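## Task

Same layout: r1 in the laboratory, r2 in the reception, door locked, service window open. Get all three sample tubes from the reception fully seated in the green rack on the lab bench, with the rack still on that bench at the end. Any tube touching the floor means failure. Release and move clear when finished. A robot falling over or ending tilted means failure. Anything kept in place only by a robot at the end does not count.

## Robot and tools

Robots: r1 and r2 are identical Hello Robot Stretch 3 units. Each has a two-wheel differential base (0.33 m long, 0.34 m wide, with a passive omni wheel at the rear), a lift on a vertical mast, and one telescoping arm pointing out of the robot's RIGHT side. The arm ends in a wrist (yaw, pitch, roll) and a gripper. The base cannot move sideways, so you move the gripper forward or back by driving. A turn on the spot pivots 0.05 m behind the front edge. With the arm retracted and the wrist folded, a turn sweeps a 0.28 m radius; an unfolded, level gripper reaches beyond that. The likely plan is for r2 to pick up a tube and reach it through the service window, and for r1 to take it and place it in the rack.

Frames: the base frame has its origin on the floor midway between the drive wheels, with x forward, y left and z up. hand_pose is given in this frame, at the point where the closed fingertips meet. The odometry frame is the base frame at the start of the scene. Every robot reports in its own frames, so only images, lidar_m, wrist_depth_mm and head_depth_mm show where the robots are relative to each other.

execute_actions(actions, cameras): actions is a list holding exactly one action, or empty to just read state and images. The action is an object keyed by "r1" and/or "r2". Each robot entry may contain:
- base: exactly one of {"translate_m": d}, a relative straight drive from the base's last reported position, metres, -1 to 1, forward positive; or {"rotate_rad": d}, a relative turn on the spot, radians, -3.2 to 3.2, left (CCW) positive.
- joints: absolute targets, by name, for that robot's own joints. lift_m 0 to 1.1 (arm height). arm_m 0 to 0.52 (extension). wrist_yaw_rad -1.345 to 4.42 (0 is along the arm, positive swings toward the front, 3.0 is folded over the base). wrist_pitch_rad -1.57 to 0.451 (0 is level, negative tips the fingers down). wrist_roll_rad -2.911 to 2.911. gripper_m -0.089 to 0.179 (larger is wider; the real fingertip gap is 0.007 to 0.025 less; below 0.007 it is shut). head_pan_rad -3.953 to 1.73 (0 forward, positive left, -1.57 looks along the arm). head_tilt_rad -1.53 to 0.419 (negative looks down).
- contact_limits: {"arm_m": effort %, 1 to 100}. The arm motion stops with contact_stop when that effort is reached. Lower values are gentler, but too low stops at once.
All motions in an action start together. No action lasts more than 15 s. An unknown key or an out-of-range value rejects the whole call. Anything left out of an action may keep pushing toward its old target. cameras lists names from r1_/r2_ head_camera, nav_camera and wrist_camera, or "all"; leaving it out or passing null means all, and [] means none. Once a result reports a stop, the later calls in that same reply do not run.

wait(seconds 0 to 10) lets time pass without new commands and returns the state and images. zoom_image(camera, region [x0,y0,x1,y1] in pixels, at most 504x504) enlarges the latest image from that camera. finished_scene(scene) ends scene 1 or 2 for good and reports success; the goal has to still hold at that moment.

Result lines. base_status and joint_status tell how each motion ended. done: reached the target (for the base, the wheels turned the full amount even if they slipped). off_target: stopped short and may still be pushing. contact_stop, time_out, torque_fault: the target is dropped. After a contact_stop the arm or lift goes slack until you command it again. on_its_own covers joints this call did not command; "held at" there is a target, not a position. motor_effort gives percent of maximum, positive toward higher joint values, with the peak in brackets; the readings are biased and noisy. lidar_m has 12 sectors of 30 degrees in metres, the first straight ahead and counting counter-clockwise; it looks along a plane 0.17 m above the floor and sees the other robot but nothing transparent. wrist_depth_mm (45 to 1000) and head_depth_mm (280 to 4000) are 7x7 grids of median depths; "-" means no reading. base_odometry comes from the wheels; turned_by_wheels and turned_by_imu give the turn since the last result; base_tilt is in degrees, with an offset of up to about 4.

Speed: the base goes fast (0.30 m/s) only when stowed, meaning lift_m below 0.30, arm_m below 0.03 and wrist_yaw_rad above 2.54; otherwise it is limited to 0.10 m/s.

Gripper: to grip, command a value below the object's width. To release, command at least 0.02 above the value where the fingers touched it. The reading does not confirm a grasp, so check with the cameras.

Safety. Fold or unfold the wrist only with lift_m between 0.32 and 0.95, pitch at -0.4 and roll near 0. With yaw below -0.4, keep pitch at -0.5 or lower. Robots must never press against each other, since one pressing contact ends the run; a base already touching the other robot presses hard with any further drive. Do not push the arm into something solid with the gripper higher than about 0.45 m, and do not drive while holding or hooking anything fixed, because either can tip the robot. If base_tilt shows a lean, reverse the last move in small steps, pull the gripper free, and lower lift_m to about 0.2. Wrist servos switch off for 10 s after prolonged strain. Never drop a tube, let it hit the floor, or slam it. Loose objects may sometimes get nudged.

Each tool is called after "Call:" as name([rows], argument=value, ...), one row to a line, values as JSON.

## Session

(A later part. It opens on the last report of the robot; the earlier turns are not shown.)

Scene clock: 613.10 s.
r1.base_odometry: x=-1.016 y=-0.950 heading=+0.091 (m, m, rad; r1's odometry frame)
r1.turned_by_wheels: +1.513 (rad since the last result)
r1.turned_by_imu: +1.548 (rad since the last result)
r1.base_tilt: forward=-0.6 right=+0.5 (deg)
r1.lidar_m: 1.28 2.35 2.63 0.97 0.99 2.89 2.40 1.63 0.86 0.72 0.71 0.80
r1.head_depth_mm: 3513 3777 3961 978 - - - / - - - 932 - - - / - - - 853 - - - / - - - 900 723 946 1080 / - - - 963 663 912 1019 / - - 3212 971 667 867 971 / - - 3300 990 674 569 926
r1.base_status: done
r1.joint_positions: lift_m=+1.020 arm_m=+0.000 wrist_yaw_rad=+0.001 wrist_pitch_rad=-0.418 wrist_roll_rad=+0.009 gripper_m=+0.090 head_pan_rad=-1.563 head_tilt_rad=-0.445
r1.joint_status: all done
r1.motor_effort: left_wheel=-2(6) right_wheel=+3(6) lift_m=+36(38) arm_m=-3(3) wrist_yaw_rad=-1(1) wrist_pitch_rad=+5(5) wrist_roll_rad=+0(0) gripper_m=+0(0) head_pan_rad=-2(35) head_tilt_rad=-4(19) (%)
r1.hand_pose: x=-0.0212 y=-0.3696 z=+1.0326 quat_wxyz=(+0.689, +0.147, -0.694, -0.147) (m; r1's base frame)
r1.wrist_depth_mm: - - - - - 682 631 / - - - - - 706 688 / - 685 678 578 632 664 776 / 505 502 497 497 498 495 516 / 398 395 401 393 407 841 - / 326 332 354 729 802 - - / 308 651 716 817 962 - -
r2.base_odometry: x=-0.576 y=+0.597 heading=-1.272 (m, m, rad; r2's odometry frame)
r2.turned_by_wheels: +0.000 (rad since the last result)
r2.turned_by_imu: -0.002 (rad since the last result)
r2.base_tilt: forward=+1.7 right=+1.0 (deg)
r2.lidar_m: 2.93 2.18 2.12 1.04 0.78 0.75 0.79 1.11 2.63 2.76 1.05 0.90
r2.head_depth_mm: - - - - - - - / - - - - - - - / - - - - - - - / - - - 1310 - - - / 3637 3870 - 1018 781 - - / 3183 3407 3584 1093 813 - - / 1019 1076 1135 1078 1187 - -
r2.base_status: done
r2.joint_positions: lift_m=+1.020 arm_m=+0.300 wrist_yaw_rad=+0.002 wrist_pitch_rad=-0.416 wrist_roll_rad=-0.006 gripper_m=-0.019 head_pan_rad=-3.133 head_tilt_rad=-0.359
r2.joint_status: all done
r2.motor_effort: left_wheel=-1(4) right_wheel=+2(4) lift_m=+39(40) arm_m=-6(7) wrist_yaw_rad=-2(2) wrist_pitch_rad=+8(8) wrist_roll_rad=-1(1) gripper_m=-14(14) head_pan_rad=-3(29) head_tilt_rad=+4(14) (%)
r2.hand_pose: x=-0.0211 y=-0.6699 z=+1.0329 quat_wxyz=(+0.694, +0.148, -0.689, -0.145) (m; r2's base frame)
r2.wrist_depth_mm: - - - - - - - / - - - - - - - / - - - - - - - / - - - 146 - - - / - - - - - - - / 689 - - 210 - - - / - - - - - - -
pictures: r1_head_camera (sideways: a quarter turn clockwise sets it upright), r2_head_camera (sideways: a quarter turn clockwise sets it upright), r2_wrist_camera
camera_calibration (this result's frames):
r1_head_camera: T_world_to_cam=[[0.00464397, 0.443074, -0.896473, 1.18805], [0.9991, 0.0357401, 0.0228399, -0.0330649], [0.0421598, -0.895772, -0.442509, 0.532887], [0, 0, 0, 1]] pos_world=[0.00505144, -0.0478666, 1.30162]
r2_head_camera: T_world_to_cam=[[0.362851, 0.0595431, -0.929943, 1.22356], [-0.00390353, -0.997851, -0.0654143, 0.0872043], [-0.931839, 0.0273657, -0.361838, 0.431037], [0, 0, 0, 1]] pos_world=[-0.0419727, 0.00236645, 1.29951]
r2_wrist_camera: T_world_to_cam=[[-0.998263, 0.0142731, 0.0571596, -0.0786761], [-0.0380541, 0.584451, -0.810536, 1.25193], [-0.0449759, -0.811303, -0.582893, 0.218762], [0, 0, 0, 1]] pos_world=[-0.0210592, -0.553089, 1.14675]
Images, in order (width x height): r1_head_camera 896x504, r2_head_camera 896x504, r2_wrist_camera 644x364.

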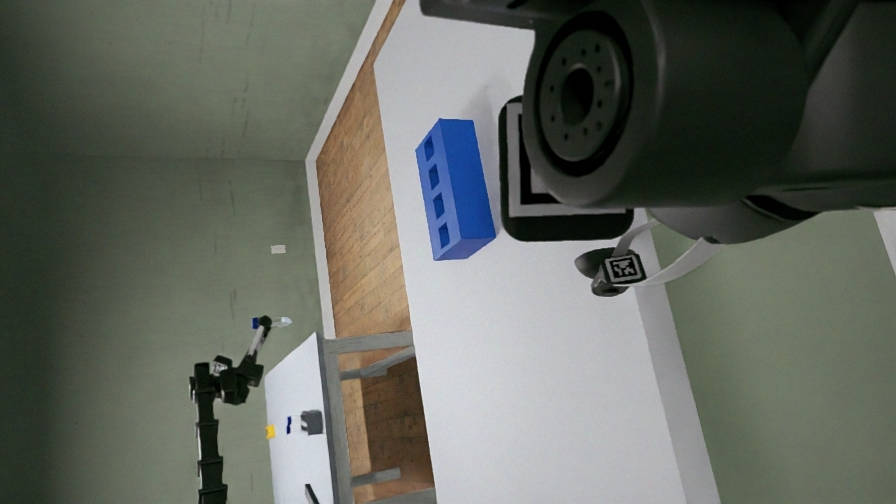

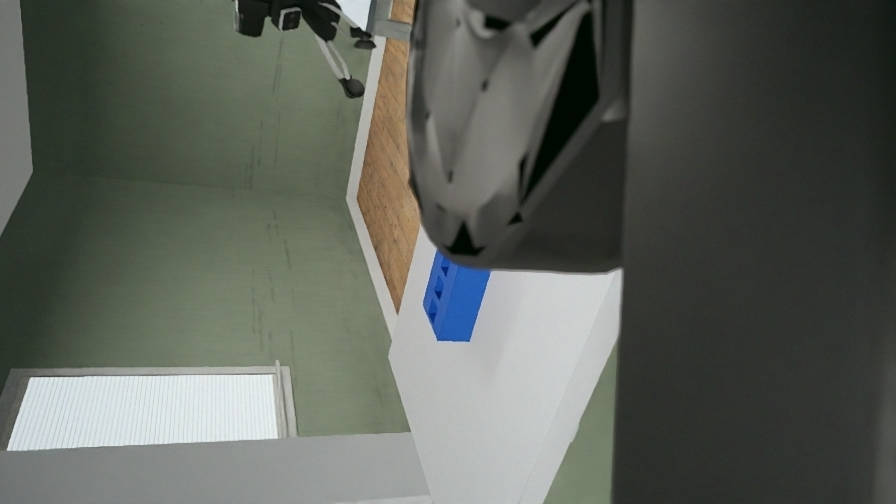

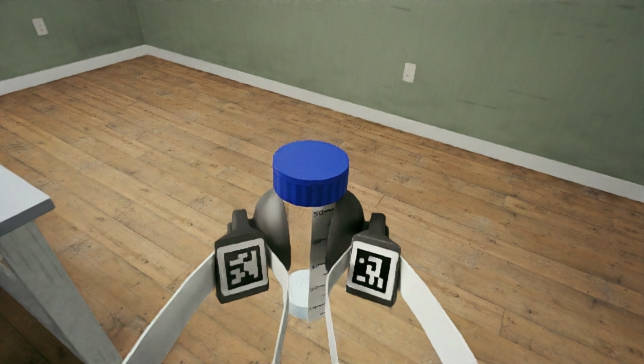

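Call:
execute_actions([
  {"r1": {"base": {"translate_m": 0.04}}, "r2": {"base": {"translate_m": -0.17}, "joints": {"head_pan_rad": -1.57, "head_tilt_rad": -0.45}}},
], cameras=[])

Call:
execute_actions([
  {"r2": {"base": {"rotate_rad": -1.617}, "joints": {"arm_m": 0.42}}},
], cameras=["r1_head_camera", "r2_head_camera", "r2_wrist_camera", "r1_wrist_camera"])

Scene clock: 636.93 s.
r1.base_odometry: x=-0.976 y=-0.946 heading=+0.091 (m, m, rad; r1's odometry frame)
r1.turned_by_wheels: +0.000 (rad since the last result)
r1.turned_by_imu: +0.000 (rad since the last result)
r1.base_tilt: forward=-0.6 right=+0.5 (deg)
r1.lidar_m: 1.26 2.31 2.58 0.98 1.01 2.93 2.44 1.60 0.84 0.70 0.70 0.78
r1.head_depth_mm: 3640 3846 3972 983 - - - / - - - 869 - - - / - - - 871 - - - / - - - 954 721 927 1061 / - - - 959 662 893 999 / - - 3226 977 666 568 947 / - - 3305 985 672 552 905
r1.base_status: done
r1.joint_positions: lift_m=+1.020 arm_m=+0.000 wrist_yaw_rad=+0.001 wrist_pitch_rad=-0.418 wrist_roll_rad=+0.009 gripper_m=+0.090 head_pan_rad=-1.563 head_tilt_rad=-0.445
r1.joint_status: not commanded
r1.motor_effort: left_wheel=-2(4) right_wheel=+2(7) lift_m=+36(36) arm_m=-3(3) wrist_yaw_rad=-1(1) wrist_pitch_rad=+5(5) wrist_roll_rad=+0(0) gripper_m=+0(1) head_pan_rad=-2(3) head_tilt_rad=-3(3) (%)
r1.hand_pose: x=-0.0212 y=-0.3696 z=+1.0326 quat_wxyz=(+0.689, +0.147, -0.694, -0.147) (m; r1's base frame)
r1.wrist_depth_mm: - - - - - - 617 / - - - - - 753 671 / - 685 682 592 627 666 733 / 488 498 499 497 494 493 493 / 395 398 404 392 405 444 - / 328 332 343 377 778 975 - / 296 627 698 792 938 - -
r2.base_odometry: x=-0.626 y=+0.760 heading=-1.272 (m, m, rad; r2's odometry frame)
r2.turned_by_wheels: +0.000 (rad since the last result)
r2.turned_by_imu: +0.000 (rad since the last result)
r2.base_tilt: forward=+1.7 right=+1.0 (deg)
r2.lidar_m: 3.07 2.27 2.02 0.84 0.62 0.61 0.64 0.89 2.54 2.67 1.14 1.06
r2.head_depth_mm: 2168 2280 - 2604 2174 1689 1388 / 2261 2403 - 2692 2177 1682 1390 / 2421 2517 - 2675 2125 1674 1368 / 2538 2693 2971 2655 2121 1664 1366 / 2704 2872 3122 2888 2089 1646 1355 / 2829 3094 3328 2839 2070 1632 1341 / 3009 3282 3554 2847 2058 1610 1328
r2.base_status: done
r2.joint_positions: lift_m=+1.020 arm_m=+0.300 wrist_yaw_rad=+0.002 wrist_pitch_rad=-0.416 wrist_roll_rad=-0.006 gripper_m=-0.019 head_pan_rad=-1.577 head_tilt_rad=-0.444
r2.joint_status: all done
r2.motor_effort: left_wheel=-2(4) right_wheel=+2(4) lift_m=+40(40) arm_m=-7(7) wrist_yaw_rad=-2(1) wrist_pitch_rad=+8(8) wrist_roll_rad=-1(0) gripper_m=-14(14) head_pan_rad=+3(30) head_tilt_rad=-2(9) (%)
r2.hand_pose: x=-0.0211 y=-0.6699 z=+1.0329 quat_wxyz=(+0.694, +0.148, -0.689, -0.145) (m; r2's base frame)
r2.wrist_depth_mm: - - - - - - - / - - - - - - - / - - - - - - - / - - - 146 - - - / - - - - - - - / - - - 210 - - - / - - - - - - -
pictures: none
No camera images: the call's "cameras" was empty. Leave "cameras" out to get every camera's image.

Scene clock: 640.83 s.
r1.base_odometry: x=-0.976 y=-0.946 heading=+0.091 (m, m, rad; r1's odometry frame)
r1.turned_by_wheels: +0.000 (rad since the last result)
r1.turned_by_imu: +0.000 (rad since the last result)
r1.base_tilt: forward=-0.5 right=+0.6 (deg)
r1.lidar_m: 1.26 2.32 2.60 0.98 1.01 2.94 2.44 1.60 0.85 0.70 0.70 0.78
r1.head_depth_mm: 3574 3855 3910 980 - - - / - - - 864 - - - / - - - 822 - - - / - - - 900 721 926 1055 / - - 865 964 665 891 1000 / - - 2745 977 668 568 953 / - - 3233 988 673 550 904
r1.base_status: not commanded
r1.joint_positions: lift_m=+1.020 arm_m=+0.000 wrist_yaw_rad=+0.001 wrist_pitch_rad=-0.418 wrist_roll_rad=+0.009 gripper_m=+0.090 head_pan_rad=-1.563 head_tilt_rad=-0.445
r1.joint_status: not commanded
r1.motor_effort: left_wheel=-2(2) right_wheel=+2(2) lift_m=+36(36) arm_m=-3(3) wrist_yaw_rad=-1(1) wrist_pitch_rad=+5(5) wrist_roll_rad=+0(0) gripper_m=+0(0) head_pan_rad=-3(3) head_tilt_rad=-3(3) (%)
r1.hand_pose: x=-0.0212 y=-0.3696 z=+1.0326 quat_wxyz=(+0.689, +0.147, -0.694, -0.147) (m; r1's base frame)
r1.wrist_depth_mm: - - - - - - 614 / - - - - - 742 677 / - 685 677 582 606 680 751 / 486 504 503 498 495 489 492 / 396 395 402 393 406 442 - / 327 331 340 377 783 979 - / 296 627 689 786 932 - -
r2.base_odometry: x=-0.626 y=+0.760 heading=-2.889 (m, m, rad; r2's odometry frame)
r2.turned_by_wheels: -1.617 (rad since the last result)
r2.turned_by_imu: -1.589 (rad since the last result)
r2.base_tilt: forward=+1.6 right=+1.0 (deg)
r2.lidar_m: 2.64 1.14 1.06 3.19 2.30 2.22 0.88 0.63 0.61 0.63 0.85 2.26
r2.head_depth_mm: - - - 903 676 526 465 / - - - 944 670 521 812 / - - - 932 665 519 873 / - - - 828 659 546 950 / 3721 - - 846 651 909 1037 / 3258 3455 3698 894 646 1014 1146 / 2939 3083 3265 880 641 1111 1250
r2.base_status: done
r2.joint_positions: lift_m=+1.020 arm_m=+0.420 wrist_yaw_rad=+0.003 wrist_pitch_rad=-0.416 wrist_roll_rad=-0.006 gripper_m=-0.019 head_pan_rad=-1.577 head_tilt_rad=-0.444
r2.joint_status: all done
r2.motor_effort: left_wheel=+2(5) right_wheel=-4(9) lift_m=+39(39) arm_m=+4(6) wrist_yaw_rad=-2(3) wrist_pitch_rad=+8(8) wrist_roll_rad=-1(1) gripper_m=-14(14) head_pan_rad=+2(2) head_tilt_rad=-2(2) (%)
r2.hand_pose: x=-0.0208 y=-0.7892 z=+1.0329 quat_wxyz=(+0.695, +0.148, -0.689, -0.145) (m; r2's base frame)
r2.wrist_depth_mm: - - - - - - - / - - - - - - - / 499 483 495 - - - - / 383 387 403 150 419 - - / 324 298 276 163 346 351 367 / 279 240 225 191 297 300 305 / 248 249 242 223 258 262 265
pictures: r1_head_camera (sideways: a quarter turn clockwise sets it upright), r1_wrist_camera, r2_head_camera (sideways: a quarter turn clockwise sets it upright), r2_wrist_camera
camera_calibration (this result's frames):
r1_head_camera: T_world_to_cam=[[0.00464381, 0.443074, -0.896473, 1.18805], [0.9991, 0.0357405, 0.0228398, -0.0330649], [0.0421601, -0.895772, -0.442509, 0.532887], [0, 0, 0, 1]] pos_world=[0.00505146, -0.0478666, 1.30162]
r1_wrist_camera: T_world_to_cam=[[-0.999902, 0.00964054, -0.0101124, -0.00789189], [0.0136881, 0.530947, -0.847294, 1.10853], [-0.00279923, -0.84735, -0.531027, 0.400122], [0, 0, 0, 1]] pos_world=[-0.0219448, -0.249452, 1.15165]
r2_head_camera: T_world_to_cam=[[-0.0536589, 0.441706, -0.895554, 1.18123], [0.997717, -0.0131227, -0.0662526, 0.0821785], [-0.0410163, -0.897064, -0.439993, 0.527308], [0, 0, 0, 1]] pos_world=[0.00302095, -0.0476496, 1.29531]
r2_wrist_camera: T_world_to_cam=[[-0.998281, 0.0129797, 0.0571548, -0.0776994], [-0.0388079, 0.584393, -0.810542, 1.32164], [-0.0439214, -0.811367, -0.582885, 0.121953], [0, 0, 0, 1]] pos_world=[-0.0209196, -0.672397, 1.14677]
Images, in order (width x height): r1_head_camera 896x504, r1_wrist_camera 644x364, r2_head_camera 896x504, r2_wrist_camera 644x364.

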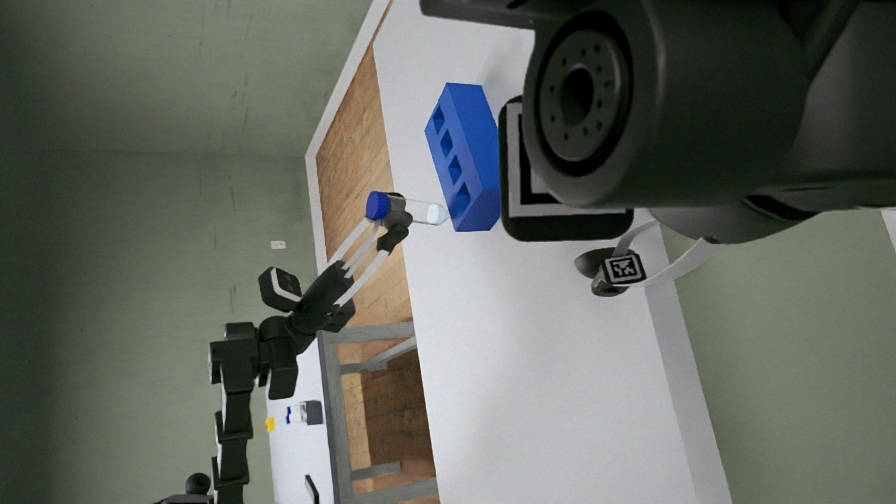

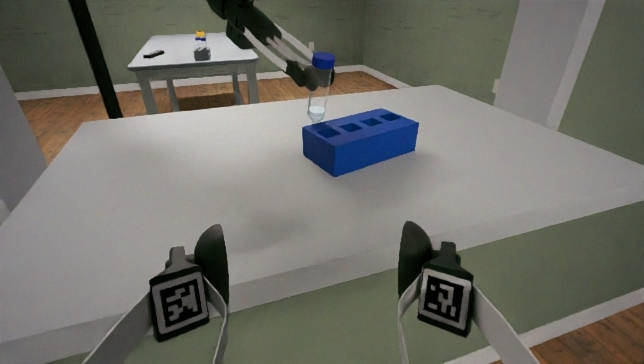

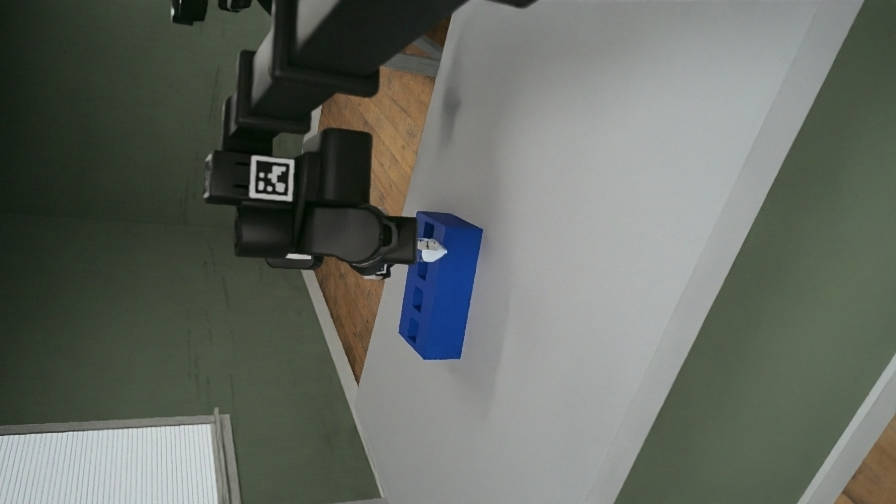

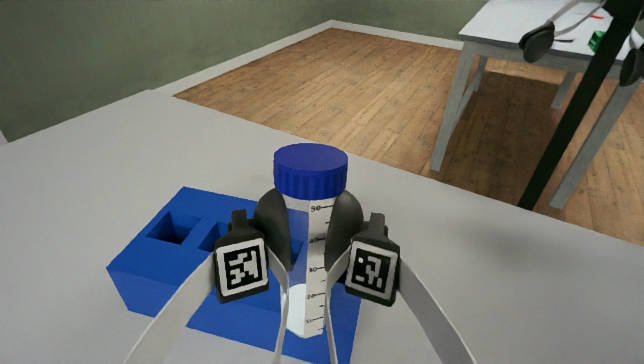

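Call:
zoom_image(camera="r1_wrist_camera", region=[240, 30, 440, 190])

Call:
zoom_image(camera="r1_head_camera", region=[330, 60, 530, 280])

Region (240, 30, 440, 190) of r1_wrist_camera's 644x364 image, scaled by 2.520; it fills the top 403 rows of this view, and the rest is white.

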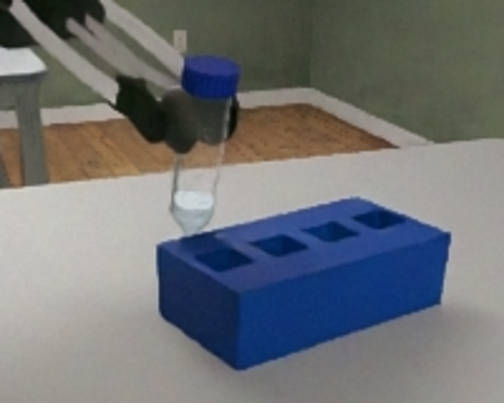

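Region (330, 60, 530, 280) of r1_head_camera's 896x504 image, scaled by 2.291, with more detail than that image has; it fills the left 458 columns of this view, and the rest is white.

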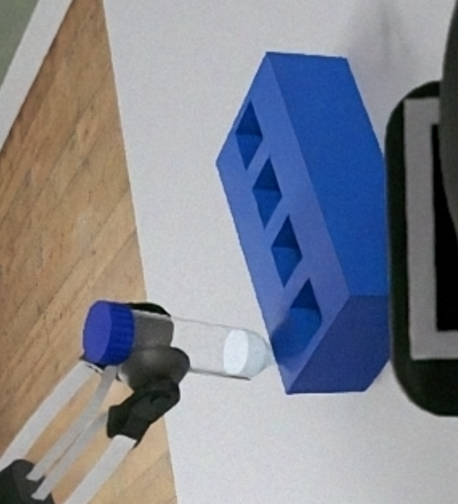

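Call:
execute_actions([
  {"r2": {"joints": {"lift_m": 1.035, "wrist_pitch_rad": -0.24}}},
], cameras=["r1_head_camera", "r2_head_camera", "r2_wrist_camera", "r1_wrist_camera", "r2_nav_camera"])

Scene clock: 659.27 s.
r1.base_odometry: x=-0.976 y=-0.946 heading=+0.091 (m, m, rad; r1's odometry frame)
r1.turned_by_wheels: +0.000 (rad since the last result)
r1.turned_by_imu: +0.000 (rad since the last result)
r1.base_tilt: forward=-0.6 right=+0.5 (deg)
r1.lidar_m: 1.26 2.31 2.59 0.98 1.01 2.93 2.44 1.59 0.85 0.70 0.70 0.78
r1.head_depth_mm: 3568 3849 3987 981 - - - / - - - 867 - - - / - - - 821 - - - / - - - 955 722 928 1060 / - - 876 965 661 888 1000 / - - 2739 971 667 568 953 / - - 3294 985 673 551 901
r1.base_status: not commanded
r1.joint_positions: lift_m=+1.020 arm_m=+0.000 wrist_yaw_rad=+0.001 wrist_pitch_rad=-0.418 wrist_roll_rad=+0.009 gripper_m=+0.090 head_pan_rad=-1.563 head_tilt_rad=-0.445
r1.joint_status: not commanded
r1.motor_effort: left_wheel=-2(2) right_wheel=+2(2) lift_m=+35(36) arm_m=-3(4) wrist_yaw_rad=-1(1) wrist_pitch_rad=+5(5) wrist_roll_rad=+0(0) gripper_m=+0(0) head_pan_rad=-3(3) head_tilt_rad=-3(2) (%)
r1.hand_pose: x=-0.0212 y=-0.3696 z=+1.0326 quat_wxyz=(+0.689, +0.147, -0.694, -0.147) (m; r1's base frame)
r1.wrist_depth_mm: - - - - - - 623 / - - - - - 740 671 / - 686 682 577 614 675 740 / 489 504 496 497 492 494 487 / 396 396 402 393 410 441 - / 327 332 342 376 790 970 - / 296 627 687 797 937 - -
r2.base_odometry: x=-0.626 y=+0.760 heading=-2.889 (m, m, rad; r2's odometry frame)
r2.turned_by_wheels: +0.000 (rad since the last result)
r2.turned_by_imu: +0.001 (rad since the last result)
r2.base_tilt: forward=+1.7 right=+1.1 (deg)
r2.lidar_m: 2.63 1.14 1.06 3.21 2.29 2.22 0.88 0.63 0.61 0.63 0.85 2.26
r2.head_depth_mm: - - - 956 677 526 465 / - - - 943 672 522 812 / - - - 931 661 517 877 / - - - 831 656 546 952 / 3750 - - 847 652 911 1042 / 3321 3486 3622 891 648 1016 1148 / 2934 3102 3250 879 641 1116 1247
r2.base_status: not commanded
r2.joint_positions: lift_m=+1.035 arm_m=+0.420 wrist_yaw_rad=+0.003 wrist_pitch_rad=-0.264 wrist_roll_rad=-0.006 gripper_m=-0.019 head_pan_rad=-1.577 head_tilt_rad=-0.444
r2.joint_status: all done
r2.motor_effort: left_wheel=+2(2) right_wheel=-4(4) lift_m=+40(42) arm_m=+4(4) wrist_yaw_rad=-2(2) wrist_pitch_rad=+12(12) wrist_roll_rad=+0(0) gripper_m=-14(15) head_pan_rad=+2(2) head_tilt_rad=-1(2) (%)
r2.hand_pose: x=-0.0208 y=-0.8057 z=+1.0833 quat_wxyz=(+0.704, +0.095, -0.698, -0.092) (m; r2's base frame)
r2.wrist_depth_mm: - - - - - - 523 / - - - - - - 483 / - - - - - - - / - 557 - 150 - - - / 430 437 451 166 - - - / 358 362 282 194 379 383 - / 307 298 261 259 322 325 329
pictures: r1_head_camera (sideways: a quarter turn clockwise sets it upright), r1_wrist_camera, r2_head_camera (sideways: a quarter turn clockwise sets it upright), r2_nav_camera (sideways: a quarter turn counterclockwise sets it upright), r2_wrist_camera
camera_calibration (this result's frames):
r1_head_camera: T_world_to_cam=[[0.00464387, 0.443074, -0.896473, 1.18805], [0.9991, 0.0357404, 0.0228398, -0.0330649], [0.04216, -0.895772, -0.442509, 0.532887], [0, 0, 0, 1]] pos_world=[0.00505146, -0.0478666, 1.30162]
r1_wrist_camera: T_world_to_cam=[[-0.999902, 0.00964054, -0.0101124, -0.00789187], [0.0136881, 0.530947, -0.847294, 1.10853], [-0.00279923, -0.84735, -0.531027, 0.400122], [0, 0, 0, 1]] pos_world=[-0.0219448, -0.249452, 1.15165]
r2_head_camera: T_world_to_cam=[[-0.0536589, 0.441706, -0.895554, 1.18123], [0.997717, -0.0131229, -0.0662526, 0.0821785], [-0.0410164, -0.897064, -0.439993, 0.527308], [0, 0, 0, 1]] pos_world=[0.00302095, -0.0476496, 1.29531]
r2_nav_camera: T_world_to_cam=[[-0.0184865, -0.429228, 0.903007, -1.13387], [-0.999346, 0.0360132, -0.00334057, 0.0680783], [-0.0310863, -0.902478, -0.429613, 0.511349], [0, 0, 0, 1]] pos_world=[0.0629685, -0.0276573, 1.2438]
r2_wrist_camera: T_world_to_cam=[[-0.998301, 0.0217513, 0.0540493, -0.0699584], [-0.0382628, 0.454824, -0.889759, 1.35359], [-0.0439363, -0.890315, -0.45322, -0.0660655], [0, 0, 0, 1]] pos_world=[-0.02095, -0.672945, 1.17821]
Images, in order (width x height): r1_head_camera 896x504, r1_wrist_camera 644x364, r2_head_camera 896x504, r2_nav_camera 672x504, r2_wrist_camera 644x364.

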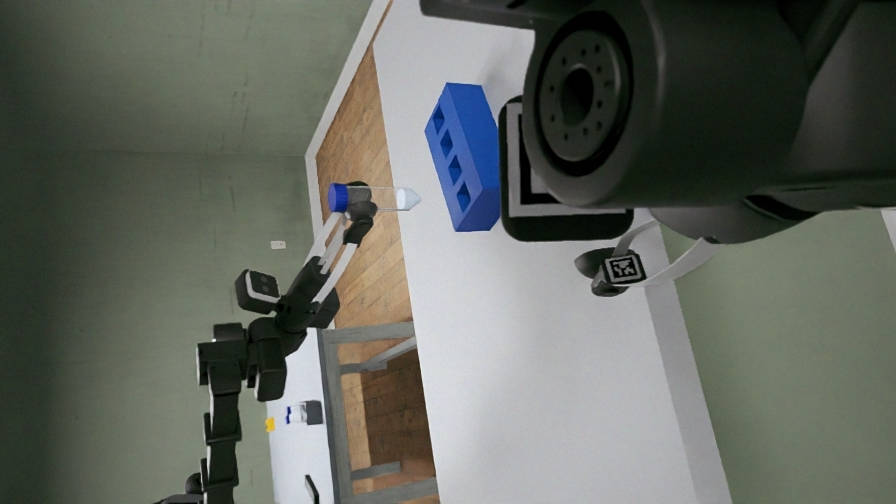

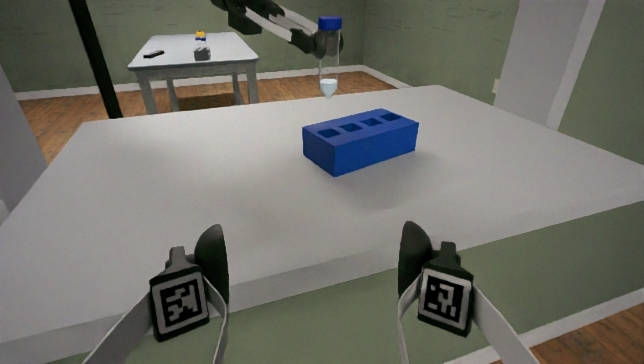

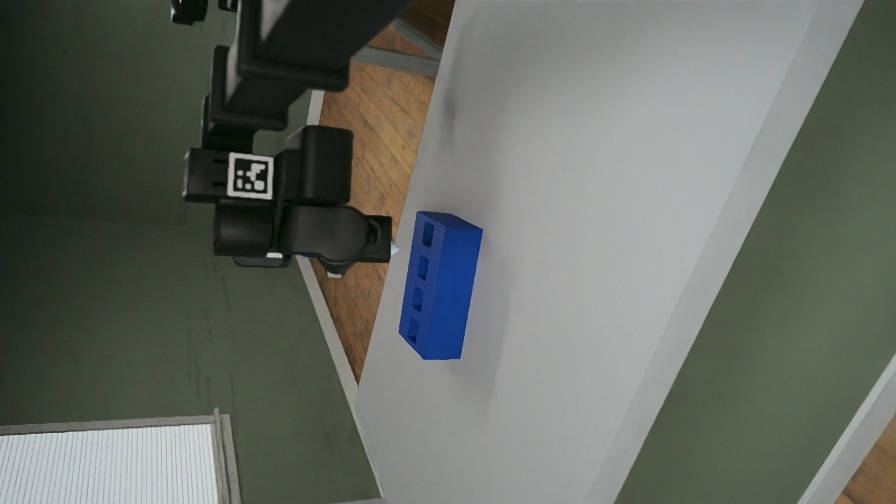

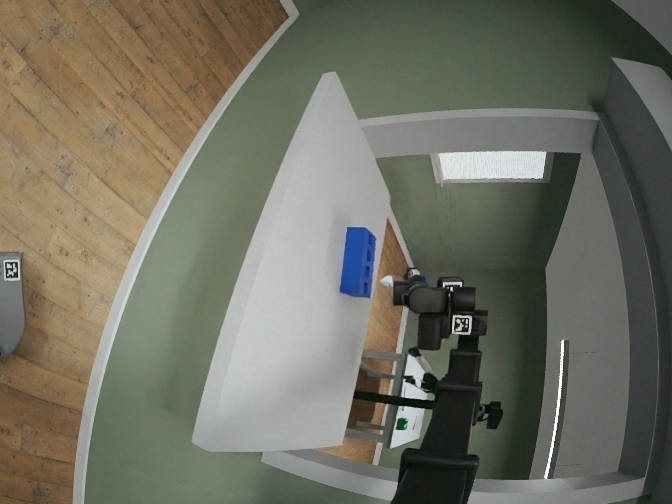

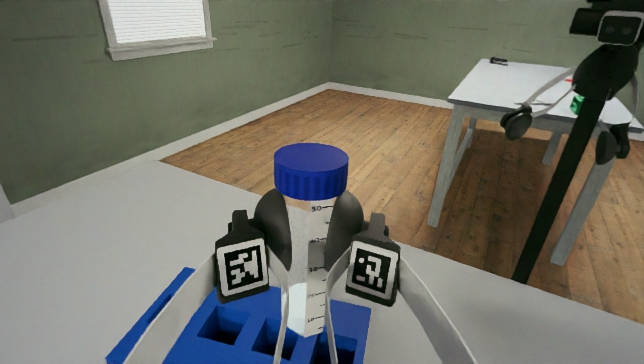

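Call:
execute_actions([
  {"r2": {"base": {"translate_m": -0.024}, "joints": {"lift_m": 1.0, "arm_m": 0.44}}},
], cameras=["r1_head_camera", "r2_head_camera", "r2_wrist_camera", "r1_wrist_camera", "r2_nav_camera"])

Call:
zoom_image(camera="r1_wrist_camera", region=[260, 30, 420, 180])

Call:
zoom_image(camera="r2_head_camera", region=[340, 180, 500, 340])

Call:
zoom_image(camera="r2_nav_camera", region=[320, 200, 440, 320])

Scene clock: 672.27 s.
r1.base_odometry: x=-0.976 y=-0.946 heading=+0.091 (m, m, rad; r1's odometry frame)
r1.turned_by_wheels: +0.000 (rad since the last result)
r1.turned_by_imu: +0.000 (rad since the last result)
r1.base_tilt: forward=-0.6 right=+0.5 (deg)
r1.lidar_m: 1.26 2.31 2.58 0.97 1.01 2.93 2.44 1.59 0.85 0.70 0.70 0.78
r1.head_depth_mm: 3663 3841 3950 980 - - - / - - - 864 - - - / - - - 810 - - - / - - - 947 722 933 1061 / - - 835 964 663 893 1006 / - - 2442 976 669 568 951 / - - 2863 987 674 551 906
r1.base_status: not commanded
r1.joint_positions: lift_m=+1.020 arm_m=+0.000 wrist_yaw_rad=+0.001 wrist_pitch_rad=-0.418 wrist_roll_rad=+0.009 gripper_m=+0.090 head_pan_rad=-1.563 head_tilt_rad=-0.445
r1.joint_status: not commanded
r1.motor_effort: left_wheel=-2(2) right_wheel=+2(2) lift_m=+36(36) arm_m=-4(3) wrist_yaw_rad=-1(1) wrist_pitch_rad=+5(5) wrist_roll_rad=+0(0) gripper_m=+0(1) head_pan_rad=-2(3) head_tilt_rad=-3(3) (%)
r1.hand_pose: x=-0.0212 y=-0.3696 z=+1.0326 quat_wxyz=(+0.689, +0.147, -0.694, -0.147) (m; r1's base frame)
r1.wrist_depth_mm: - - 559 - - - 620 / - - - - - 753 679 / - 684 683 565 601 667 743 / 483 498 500 494 491 493 490 / 395 395 403 393 409 441 - / 328 329 343 379 787 989 - / 295 628 697 803 943 - -
r2.base_odometry: x=-0.603 y=+0.766 heading=-2.889 (m, m, rad; r2's odometry frame)
r2.turned_by_wheels: +0.000 (rad since the last result)
r2.turned_by_imu: +0.001 (rad since the last result)
r2.base_tilt: forward=+1.7 right=+1.1 (deg)
r2.lidar_m: 2.64 1.16 1.07 3.17 2.27 2.20 0.86 0.62 0.60 0.62 0.83 2.21
r2.head_depth_mm: - - 1765 854 663 526 452 / - - - 936 672 521 790 / - - - 932 667 517 857 / - - - 831 657 528 934 / 3789 - - 840 651 561 1021 / 3270 3526 3675 888 646 991 1126 / 2948 3137 3290 881 641 1087 1241
r2.base_status: done
r2.joint_positions: lift_m=+1.000 arm_m=+0.440 wrist_yaw_rad=+0.002 wrist_pitch_rad=-0.263 wrist_roll_rad=-0.006 gripper_m=-0.019 head_pan_rad=-1.577 head_tilt_rad=-0.444
r2.joint_status: all done
r2.motor_effort: left_wheel=+2(3) right_wheel=-3(10) lift_m=+30(33) arm_m=+5(4) wrist_yaw_rad=-2(2) wrist_pitch_rad=+11(12) wrist_roll_rad=-1(1) gripper_m=-15(15) head_pan_rad=+2(2) head_tilt_rad=-1(2) (%)
r2.hand_pose: x=-0.0210 y=-0.8257 z=+1.0489 quat_wxyz=(+0.704, +0.094, -0.698, -0.092) (m; r2's base frame)
r2.wrist_depth_mm: - - - - - - 447 / - - - - - - 751 / - - - - - - - / 509 485 525 151 - - - / 378 384 405 165 - - - / 314 260 242 194 335 337 - / 213 213 225 237 281 287 289
pictures: r1_head_camera (sideways: a quarter turn clockwise sets it upright), r1_wrist_camera, r2_head_camera (sideways: a quarter turn clockwise sets it upright), r2_nav_camera (sideways: a quarter turn counterclockwise sets it upright), r2_wrist_camera
camera_calibration (this result's frames):
r1_head_camera: T_world_to_cam=[[0.00464387, 0.443074, -0.896473, 1.18805], [0.9991, 0.0357404, 0.0228399, -0.0330649], [0.04216, -0.895772, -0.442509, 0.532887], [0, 0, 0, 1]] pos_world=[0.00505146, -0.0478666, 1.30162]
r1_wrist_camera: T_world_to_cam=[[-0.999902, 0.00964048, -0.0101124, -0.00789183], [0.0136881, 0.530947, -0.847294, 1.10853], [-0.00279915, -0.84735, -0.531027, 0.400122], [0, 0, 0, 1]] pos_world=[-0.0219448, -0.249452, 1.15165]
r2_head_camera: T_world_to_cam=[[-0.0536589, 0.441706, -0.895554, 1.18123], [0.997717, -0.0131227, -0.0662526, 0.0821785], [-0.0410163, -0.897064, -0.439993, 0.527308], [0, 0, 0, 1]] pos_world=[0.00302095, -0.0476496, 1.29531]
r2_nav_camera: T_world_to_cam=[[-0.0184865, -0.429228, 0.903007, -1.13387], [-0.999346, 0.0360131, -0.00334057, 0.0680783], [-0.0310862, -0.902478, -0.429613, 0.511349], [0, 0, 0, 1]] pos_world=[0.0629685, -0.0276573, 1.2438]
r2_wrist_camera: T_world_to_cam=[[-0.998287, 0.0224717, 0.0540235, -0.0671985], [-0.0379581, 0.453922, -0.890233, 1.33183], [-0.0445275, -0.890758, -0.452291, -0.100894], [0, 0, 0, 1]] pos_world=[-0.021022, -0.69291, 1.14364]
Images, in order (width x height): r1_head_camera 896x504, r1_wrist_camera 644x364, r2_head_camera 896x504, r2_nav_camera 672x504, r2_wrist_camera 644x364.

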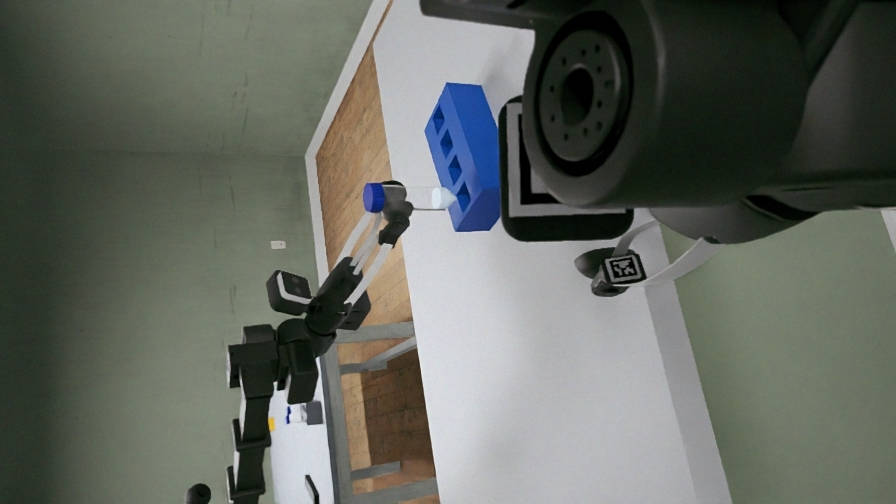

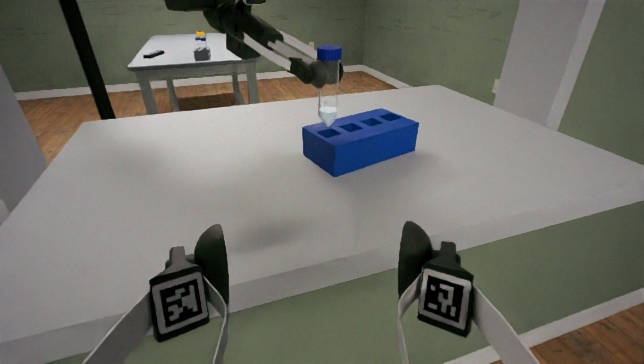

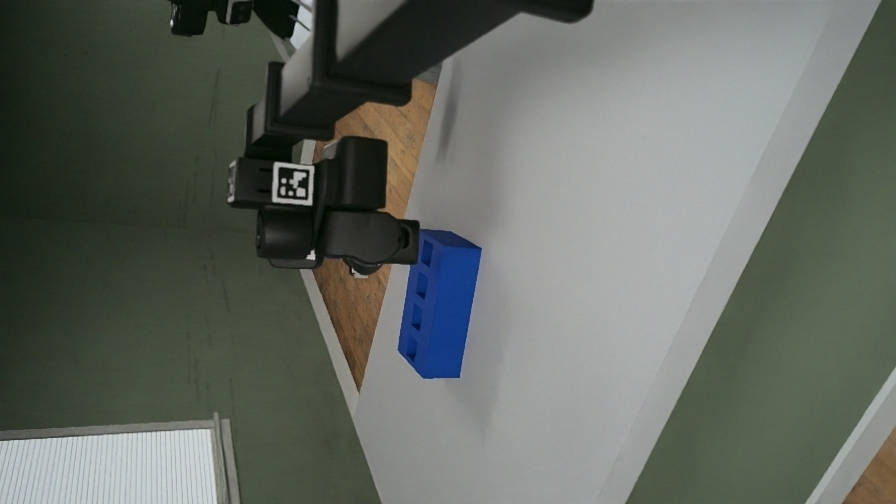

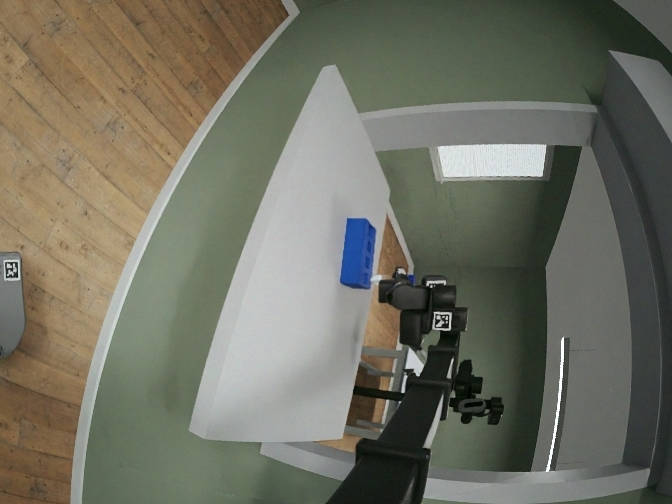

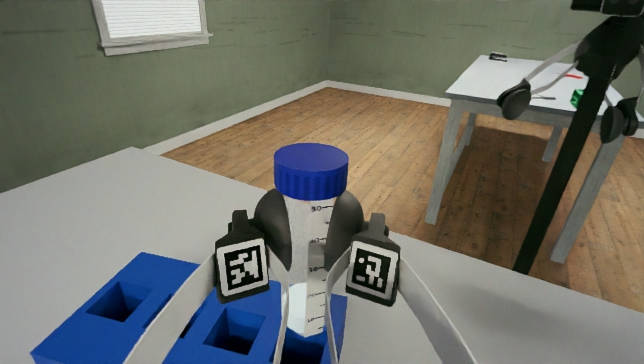

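Region (260, 30, 420, 180) of r1_wrist_camera's 644x364 image, scaled by 3.150; it fills the top 472 rows of this view, and the rest is white.

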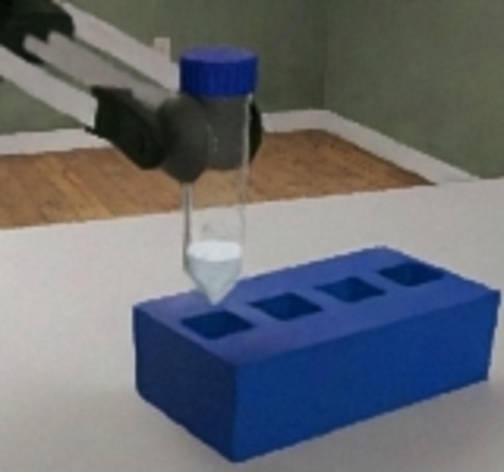

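Region (340, 180, 500, 340) of r2_head_camera's 896x504 image, scaled by 3.150, with more detail than that image has.

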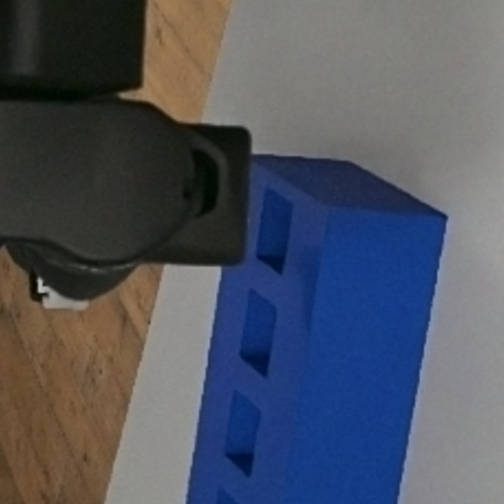

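Region (320, 200, 440, 320) of r2_nav_camera's 672x504 image, scaled by 4.200, with more detail than that image has.

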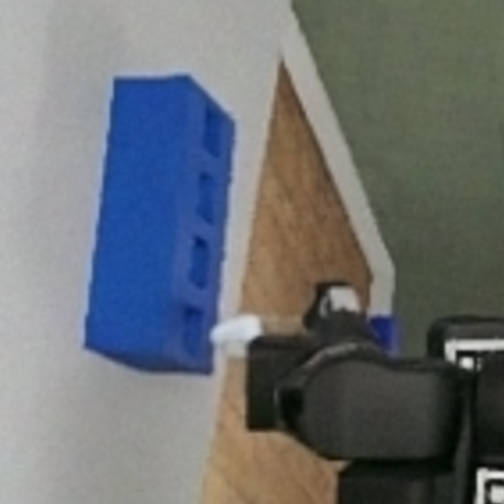

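Call:
execute_actions([
  {"r2": {"joints": {"lift_m": 0.95}}},
], cameras=["r1_wrist_camera", "r2_wrist_camera"])

Call:
zoom_image(camera="r1_wrist_camera", region=[260, 30, 420, 180])

Scene clock: 678.53 s.
r1.base_odometry: x=-0.976 y=-0.946 heading=+0.091 (m, m, rad; r1's odometry frame)
r1.turned_by_wheels: +0.000 (rad since the last result)
r1.turned_by_imu: +0.000 (rad since the last result)
r1.base_tilt: forward=-0.5 right=+0.5 (deg)
r1.lidar_m: 1.26 2.31 2.57 0.98 1.02 2.94 2.45 1.59 0.85 0.70 0.70 0.78
r1.head_depth_mm: 3597 3808 - 976 - - - / - - - 869 - - - / - - - 790 - - - / - - - 847 720 926 1061 / - - 852 959 664 892 1001 / - - 2434 977 666 568 951 / - - 2484 989 674 550 906
r1.base_status: not commanded
r1.joint_positions: lift_m=+1.020 arm_m=+0.000 wrist_yaw_rad=+0.001 wrist_pitch_rad=-0.418 wrist_roll_rad=+0.009 gripper_m=+0.090 head_pan_rad=-1.563 head_tilt_rad=-0.445
r1.joint_status: not commanded
r1.motor_effort: left_wheel=-2(2) right_wheel=+2(2) lift_m=+36(36) arm_m=-3(3) wrist_yaw_rad=+0(1) wrist_pitch_rad=+5(5) wrist_roll_rad=+0(0) gripper_m=+0(0) head_pan_rad=-2(3) head_tilt_rad=-3(3) (%)
r1.hand_pose: x=-0.0212 y=-0.3696 z=+1.0326 quat_wxyz=(+0.689, +0.147, -0.694, -0.147) (m; r1's base frame)
r1.wrist_depth_mm: - - 558 - - - 619 / - - - - - 750 671 / - 691 677 554 611 672 742 / 486 499 501 497 493 492 491 / 397 395 400 395 408 442 - / 327 333 342 372 782 977 - / 296 632 698 797 934 - -
r2.base_odometry: x=-0.603 y=+0.766 heading=-2.888 (m, m, rad; r2's odometry frame)
r2.turned_by_wheels: +0.000 (rad since the last result)
r2.turned_by_imu: +0.001 (rad since the last result)
r2.base_tilt: forward=+1.7 right=+1.0 (deg)
r2.lidar_m: 2.65 1.16 1.07 3.17 2.27 2.20 0.86 0.62 0.60 0.62 0.83 2.22
r2.head_depth_mm: - - 2364 - - 507 453 / - - - 887 669 522 793 / - - - 855 665 518 858 / - - - 823 659 529 931 / 3771 - - 837 652 560 1014 / 3323 3562 3632 885 646 987 1128 / 2944 3150 3319 883 640 1091 1236
r2.base_status: not commanded
r2.joint_positions: lift_m=+0.950 arm_m=+0.440 wrist_yaw_rad=+0.002 wrist_pitch_rad=-0.259 wrist_roll_rad=-0.006 gripper_m=-0.019 head_pan_rad=-1.577 head_tilt_rad=-0.444
r2.joint_status: all done
r2.motor_effort: left_wheel=+3(3) right_wheel=-6(6) lift_m=+31(31) arm_m=+5(5) wrist_yaw_rad=-2(2) wrist_pitch_rad=+9(11) wrist_roll_rad=-1(1) gripper_m=-14(14) head_pan_rad=+2(2) head_tilt_rad=-2(1) (%)
r2.hand_pose: x=-0.0210 y=-0.8261 z=+0.9998 quat_wxyz=(+0.704, +0.093, -0.698, -0.091) (m; r2's base frame)
r2.wrist_depth_mm: - - - - - - 454 / - - - - - - - / - 532 - - - - - / 384 392 406 150 - - - / 302 233 235 163 330 330 - / 186 188 178 183 267 268 274 / 185 169 162 174 225 228 232
pictures: r1_wrist_camera, r2_wrist_camera
camera_calibration (this result's frames):
r1_wrist_camera: T_world_to_cam=[[-0.999902, 0.00964032, -0.0101125, -0.00789177], [0.0136881, 0.530947, -0.847294, 1.10853], [-0.00279898, -0.84735, -0.531027, 0.400122], [0, 0, 0, 1]] pos_world=[-0.0219448, -0.249452, 1.15165]
r2_wrist_camera: T_world_to_cam=[[-0.998288, 0.0226549, 0.0539239, -0.0642817], [-0.0379598, 0.450451, -0.891994, 1.28721], [-0.0444981, -0.892514, -0.44882, -0.128317], [0, 0, 0, 1]] pos_world=[-0.0210193, -0.692893, 1.09406]
Images, in order (width x height): r1_wrist_camera 644x364, r2_wrist_camera 644x364.

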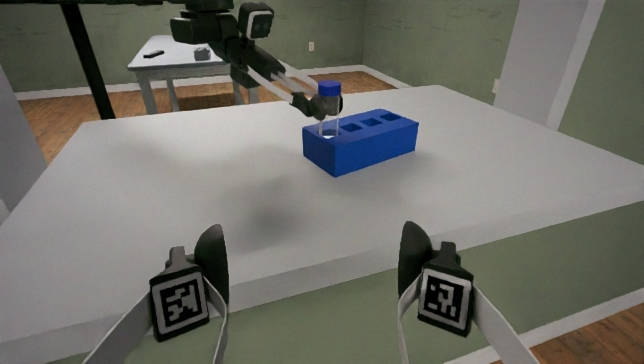

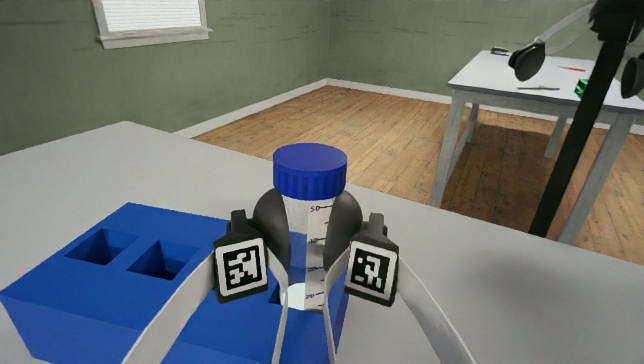

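Region (260, 30, 420, 180) of r1_wrist_camera's 644x364 image, scaled by 3.150; it fills the top 472 rows of this view, and the rest is white.

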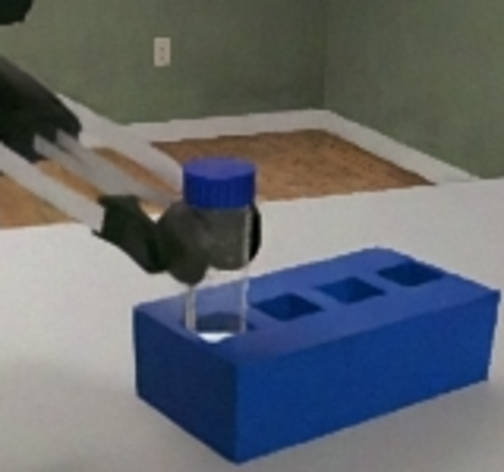

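Call:
execute_actions([
  {"r1": {"base": {"translate_m": -0.014}, "joints": {"lift_m": 0.985, "arm_m": 0.12}}, "r2": {"joints": {"gripper_m": 0.09}}},
], cameras=[])

Call:
execute_actions([
  {"r1": {"joints": {"arm_m": 0.24}}, "r2": {"joints": {"arm_m": 0.30, "lift_m": 0.99}}},
], cameras=["r1_wrist_camera", "r1_head_camera"])

Scene clock: 698.20 s.
r1.base_odometry: x=-0.990 y=-0.948 heading=+0.091 (m, m, rad; r1's odometry frame)
r1.turned_by_wheels: +0.000 (rad since the last result)
r1.turned_by_imu: +0.000 (rad since the last result)
r1.base_tilt: forward=-0.6 right=+0.5 (deg)
r1.lidar_m: 1.27 2.32 2.60 0.98 1.00 2.91 2.43 1.61 0.85 0.71 0.70 0.79
r1.head_depth_mm: 3654 3762 3923 - - 1148 1233 / - - - - - 1078 1190 / - - - 1003 - 1024 1127 / - - - 846 657 943 1065 / - - 860 909 664 898 1008 / - - 2406 971 669 858 957 / - - 2519 985 673 570 911
r1.base_status: done
r1.joint_positions: lift_m=+0.985 arm_m=+0.120 wrist_yaw_rad=+0.001 wrist_pitch_rad=-0.418 wrist_roll_rad=+0.009 gripper_m=+0.090 head_pan_rad=-1.563 head_tilt_rad=-0.445
r1.joint_status: all done
r1.motor_effort: left_wheel=-2(6) right_wheel=+2(3) lift_m=+31(29) arm_m=+4(4) wrist_yaw_rad=-1(0) wrist_pitch_rad=+5(5) wrist_roll_rad=+0(0) gripper_m=-1(0) head_pan_rad=-2(3) head_tilt_rad=-3(3) (%)
r1.hand_pose: x=-0.0212 y=-0.4891 z=+0.9978 quat_wxyz=(+0.689, +0.147, -0.694, -0.147) (m; r1's base frame)
r1.wrist_depth_mm: - - 461 - - - 515 / - - 469 - - - 549 / 794 581 577 429 480 569 570 / 432 429 427 388 424 421 421 / 341 340 348 338 350 337 334 / 282 285 279 280 279 296 906 / 238 236 238 245 736 891 -
r2.base_odometry: x=-0.603 y=+0.766 heading=-2.888 (m, m, rad; r2's odometry frame)
r2.turned_by_wheels: +0.000 (rad since the last result)
r2.turned_by_imu: +0.001 (rad since the last result)
r2.base_tilt: forward=+1.7 right=+1.1 (deg)
r2.lidar_m: 2.66 1.16 1.07 3.19 2.28 2.20 0.86 0.62 0.59 0.62 0.84 2.21
r2.head_depth_mm: - - 2234 - - 507 453 / - - - 890 668 520 794 / - - - 857 664 517 856 / - - - 823 659 528 931 / 3768 - - 839 653 561 1019 / 3347 3560 3756 886 644 989 1126 / 2983 3130 3317 880 641 1090 1238
r2.base_status: not commanded
r2.joint_positions: lift_m=+0.950 arm_m=+0.440 wrist_yaw_rad=+0.002 wrist_pitch_rad=-0.259 wrist_roll_rad=-0.006 gripper_m=+0.090 head_pan_rad=-1.577 head_tilt_rad=-0.444
r2.joint_status: all done
r2.motor_effort: left_wheel=+2(3) right_wheel=-5(6) lift_m=+31(30) arm_m=+5(5) wrist_yaw_rad=-1(1) wrist_pitch_rad=+10(10) wrist_roll_rad=+0(0) gripper_m=+1(79) head_pan_rad=+2(2) head_tilt_rad=-2(1) (%)
r2.hand_pose: x=-0.0210 y=-0.8261 z=+0.9998 quat_wxyz=(+0.704, +0.093, -0.698, -0.091) (m; r2's base frame)
r2.wrist_depth_mm: - - - - - - 371 / - - - - - - - / - 537 - - - - - / 384 392 400 166 - - - / 304 236 231 216 339 333 - / 185 189 194 207 257 277 275 / 185 169 162 174 226 227 230
pictures: none
No camera images: the call's "cameras" was empty. Leave "cameras" out to get every camera's image.

Scene clock: 700.50 s.
r1.base_odometry: x=-0.990 y=-0.948 heading=+0.091 (m, m, rad; r1's odometry frame)
r1.turned_by_wheels: +0.000 (rad since the last result)
r1.turned_by_imu: +0.000 (rad since the last result)
r1.base_tilt: forward=-0.6 right=+0.5 (deg)
r1.lidar_m: 1.27 2.33 2.60 0.97 1.00 2.91 2.43 1.61 0.85 0.71 0.70 0.79
r1.head_depth_mm: 3565 3731 3910 - 671 1101 1227 / - - - - 647 1047 1195 / - - - - 623 989 1123 / - - - 959 658 940 1062 / - - - 962 663 901 1008 / - - 930 974 669 858 958 / - - 2477 987 672 566 916
r1.base_status: not commanded
r1.joint_positions: lift_m=+0.985 arm_m=+0.240 wrist_yaw_rad=+0.001 wrist_pitch_rad=-0.418 wrist_roll_rad=+0.009 gripper_m=+0.090 head_pan_rad=-1.563 head_tilt_rad=-0.445
r1.joint_status: all done
r1.motor_effort: left_wheel=-2(2) right_wheel=+2(2) lift_m=+30(31) arm_m=+4(5) wrist_yaw_rad=-1(1) wrist_pitch_rad=+5(5) wrist_roll_rad=+0(0) gripper_m=+0(1) head_pan_rad=-3(2) head_tilt_rad=-3(4) (%)
r1.hand_pose: x=-0.0212 y=-0.6091 z=+0.9978 quat_wxyz=(+0.689, +0.147, -0.694, -0.147) (m; r1's base frame)
r1.wrist_depth_mm: - 392 - - - - 481 / - - - - - - 496 / - - 581 540 571 574 505 / 431 432 430 324 330 420 420 / 341 337 345 281 311 334 335 / 281 285 278 278 277 276 275 / 237 235 238 237 233 236 235
r2.base_odometry: x=-0.603 y=+0.766 heading=-2.889 (m, m, rad; r2's odometry frame)
r2.turned_by_wheels: +0.000 (rad since the last result)
r2.turned_by_imu: +0.000 (rad since the last result)
r2.base_tilt: forward=+1.7 right=+1.0 (deg)
r2.lidar_m: 2.65 1.16 1.06 3.17 2.26 2.20 0.86 0.62 0.60 0.62 0.83 2.21
r2.head_depth_mm: - - 2435 - 663 526 454 / - - 949 895 671 522 793 / - - - - 665 517 856 / - - - - 658 529 932 / 3810 - - 842 651 562 1017 / 3337 3534 3752 887 646 995 1124 / 2982 3175 3256 882 639 1090 1242
r2.base_status: not commanded
r2.joint_positions: lift_m=+0.990 arm_m=+0.300 wrist_yaw_rad=+0.002 wrist_pitch_rad=-0.259 wrist_roll_rad=-0.006 gripper_m=+0.090 head_pan_rad=-1.577 head_tilt_rad=-0.444
r2.joint_status: all done
r2.motor_effort: left_wheel=+3(3) right_wheel=-4(5) lift_m=+40(40) arm_m=-6(8) wrist_yaw_rad=-1(2) wrist_pitch_rad=+9(10) wrist_roll_rad=+0(1) gripper_m=+0(0) head_pan_rad=+2(2) head_tilt_rad=-2(2) (%)
r2.hand_pose: x=-0.0211 y=-0.6868 z=+1.0395 quat_wxyz=(+0.704, +0.093, -0.699, -0.091) (m; r2's base frame)
r2.wrist_depth_mm: - - - - - 454 - / - - - - - - - / - 648 - - - - - / 460 473 380 471 - - - / 366 355 307 327 406 404 410 / 304 312 311 306 309 333 330 / 266 261 265 268 273 274 279
pictures: r1_head_camera (sideways: a quarter turn clockwise sets it upright), r1_wrist_camera
camera_calibration (this result's frames):
r1_head_camera: T_world_to_cam=[[0.00467488, 0.443134, -0.896443, 1.18801], [0.999103, 0.0356679, 0.0228417, -0.0330674], [0.0420961, -0.895746, -0.442569, 0.532966], [0, 0, 0, 1]] pos_world=[0.00504805, -0.0478665, 1.30161]
r1_wrist_camera: T_world_to_cam=[[-0.999902, 0.00966306, -0.01011, -0.00592863], [0.0136987, 0.531132, -0.847178, 1.20617], [-0.00281659, -0.847234, -0.531213, 0.178948], [0, 0, 0, 1]] pos_world=[-0.0219469, -0.488966, 1.11684]
Images, in order (width x height): r1_head_camera 896x504, r1_wrist_camera 644x364.

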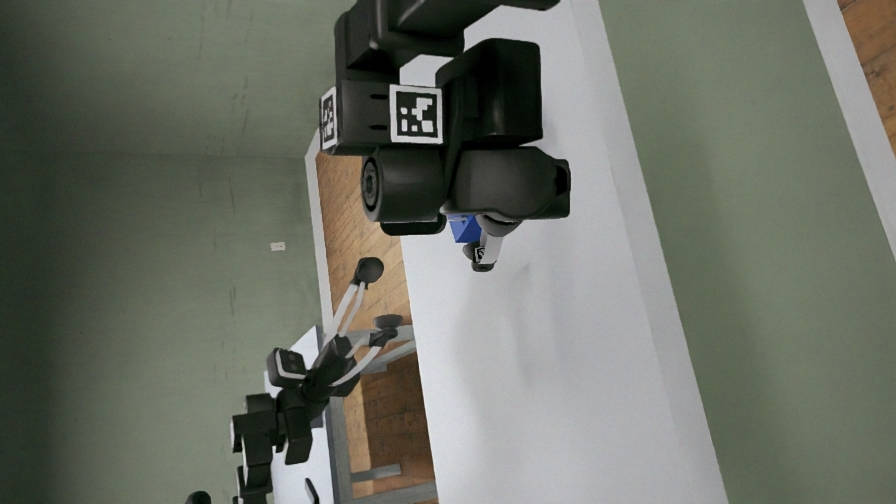

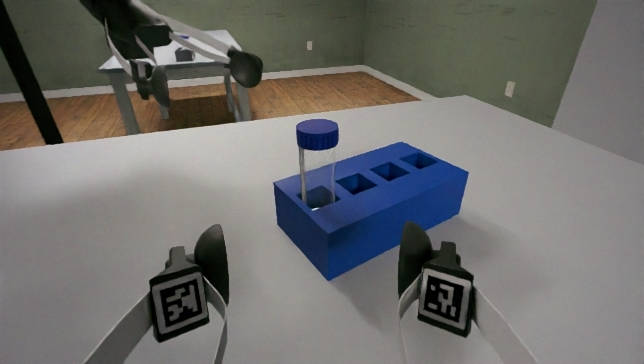

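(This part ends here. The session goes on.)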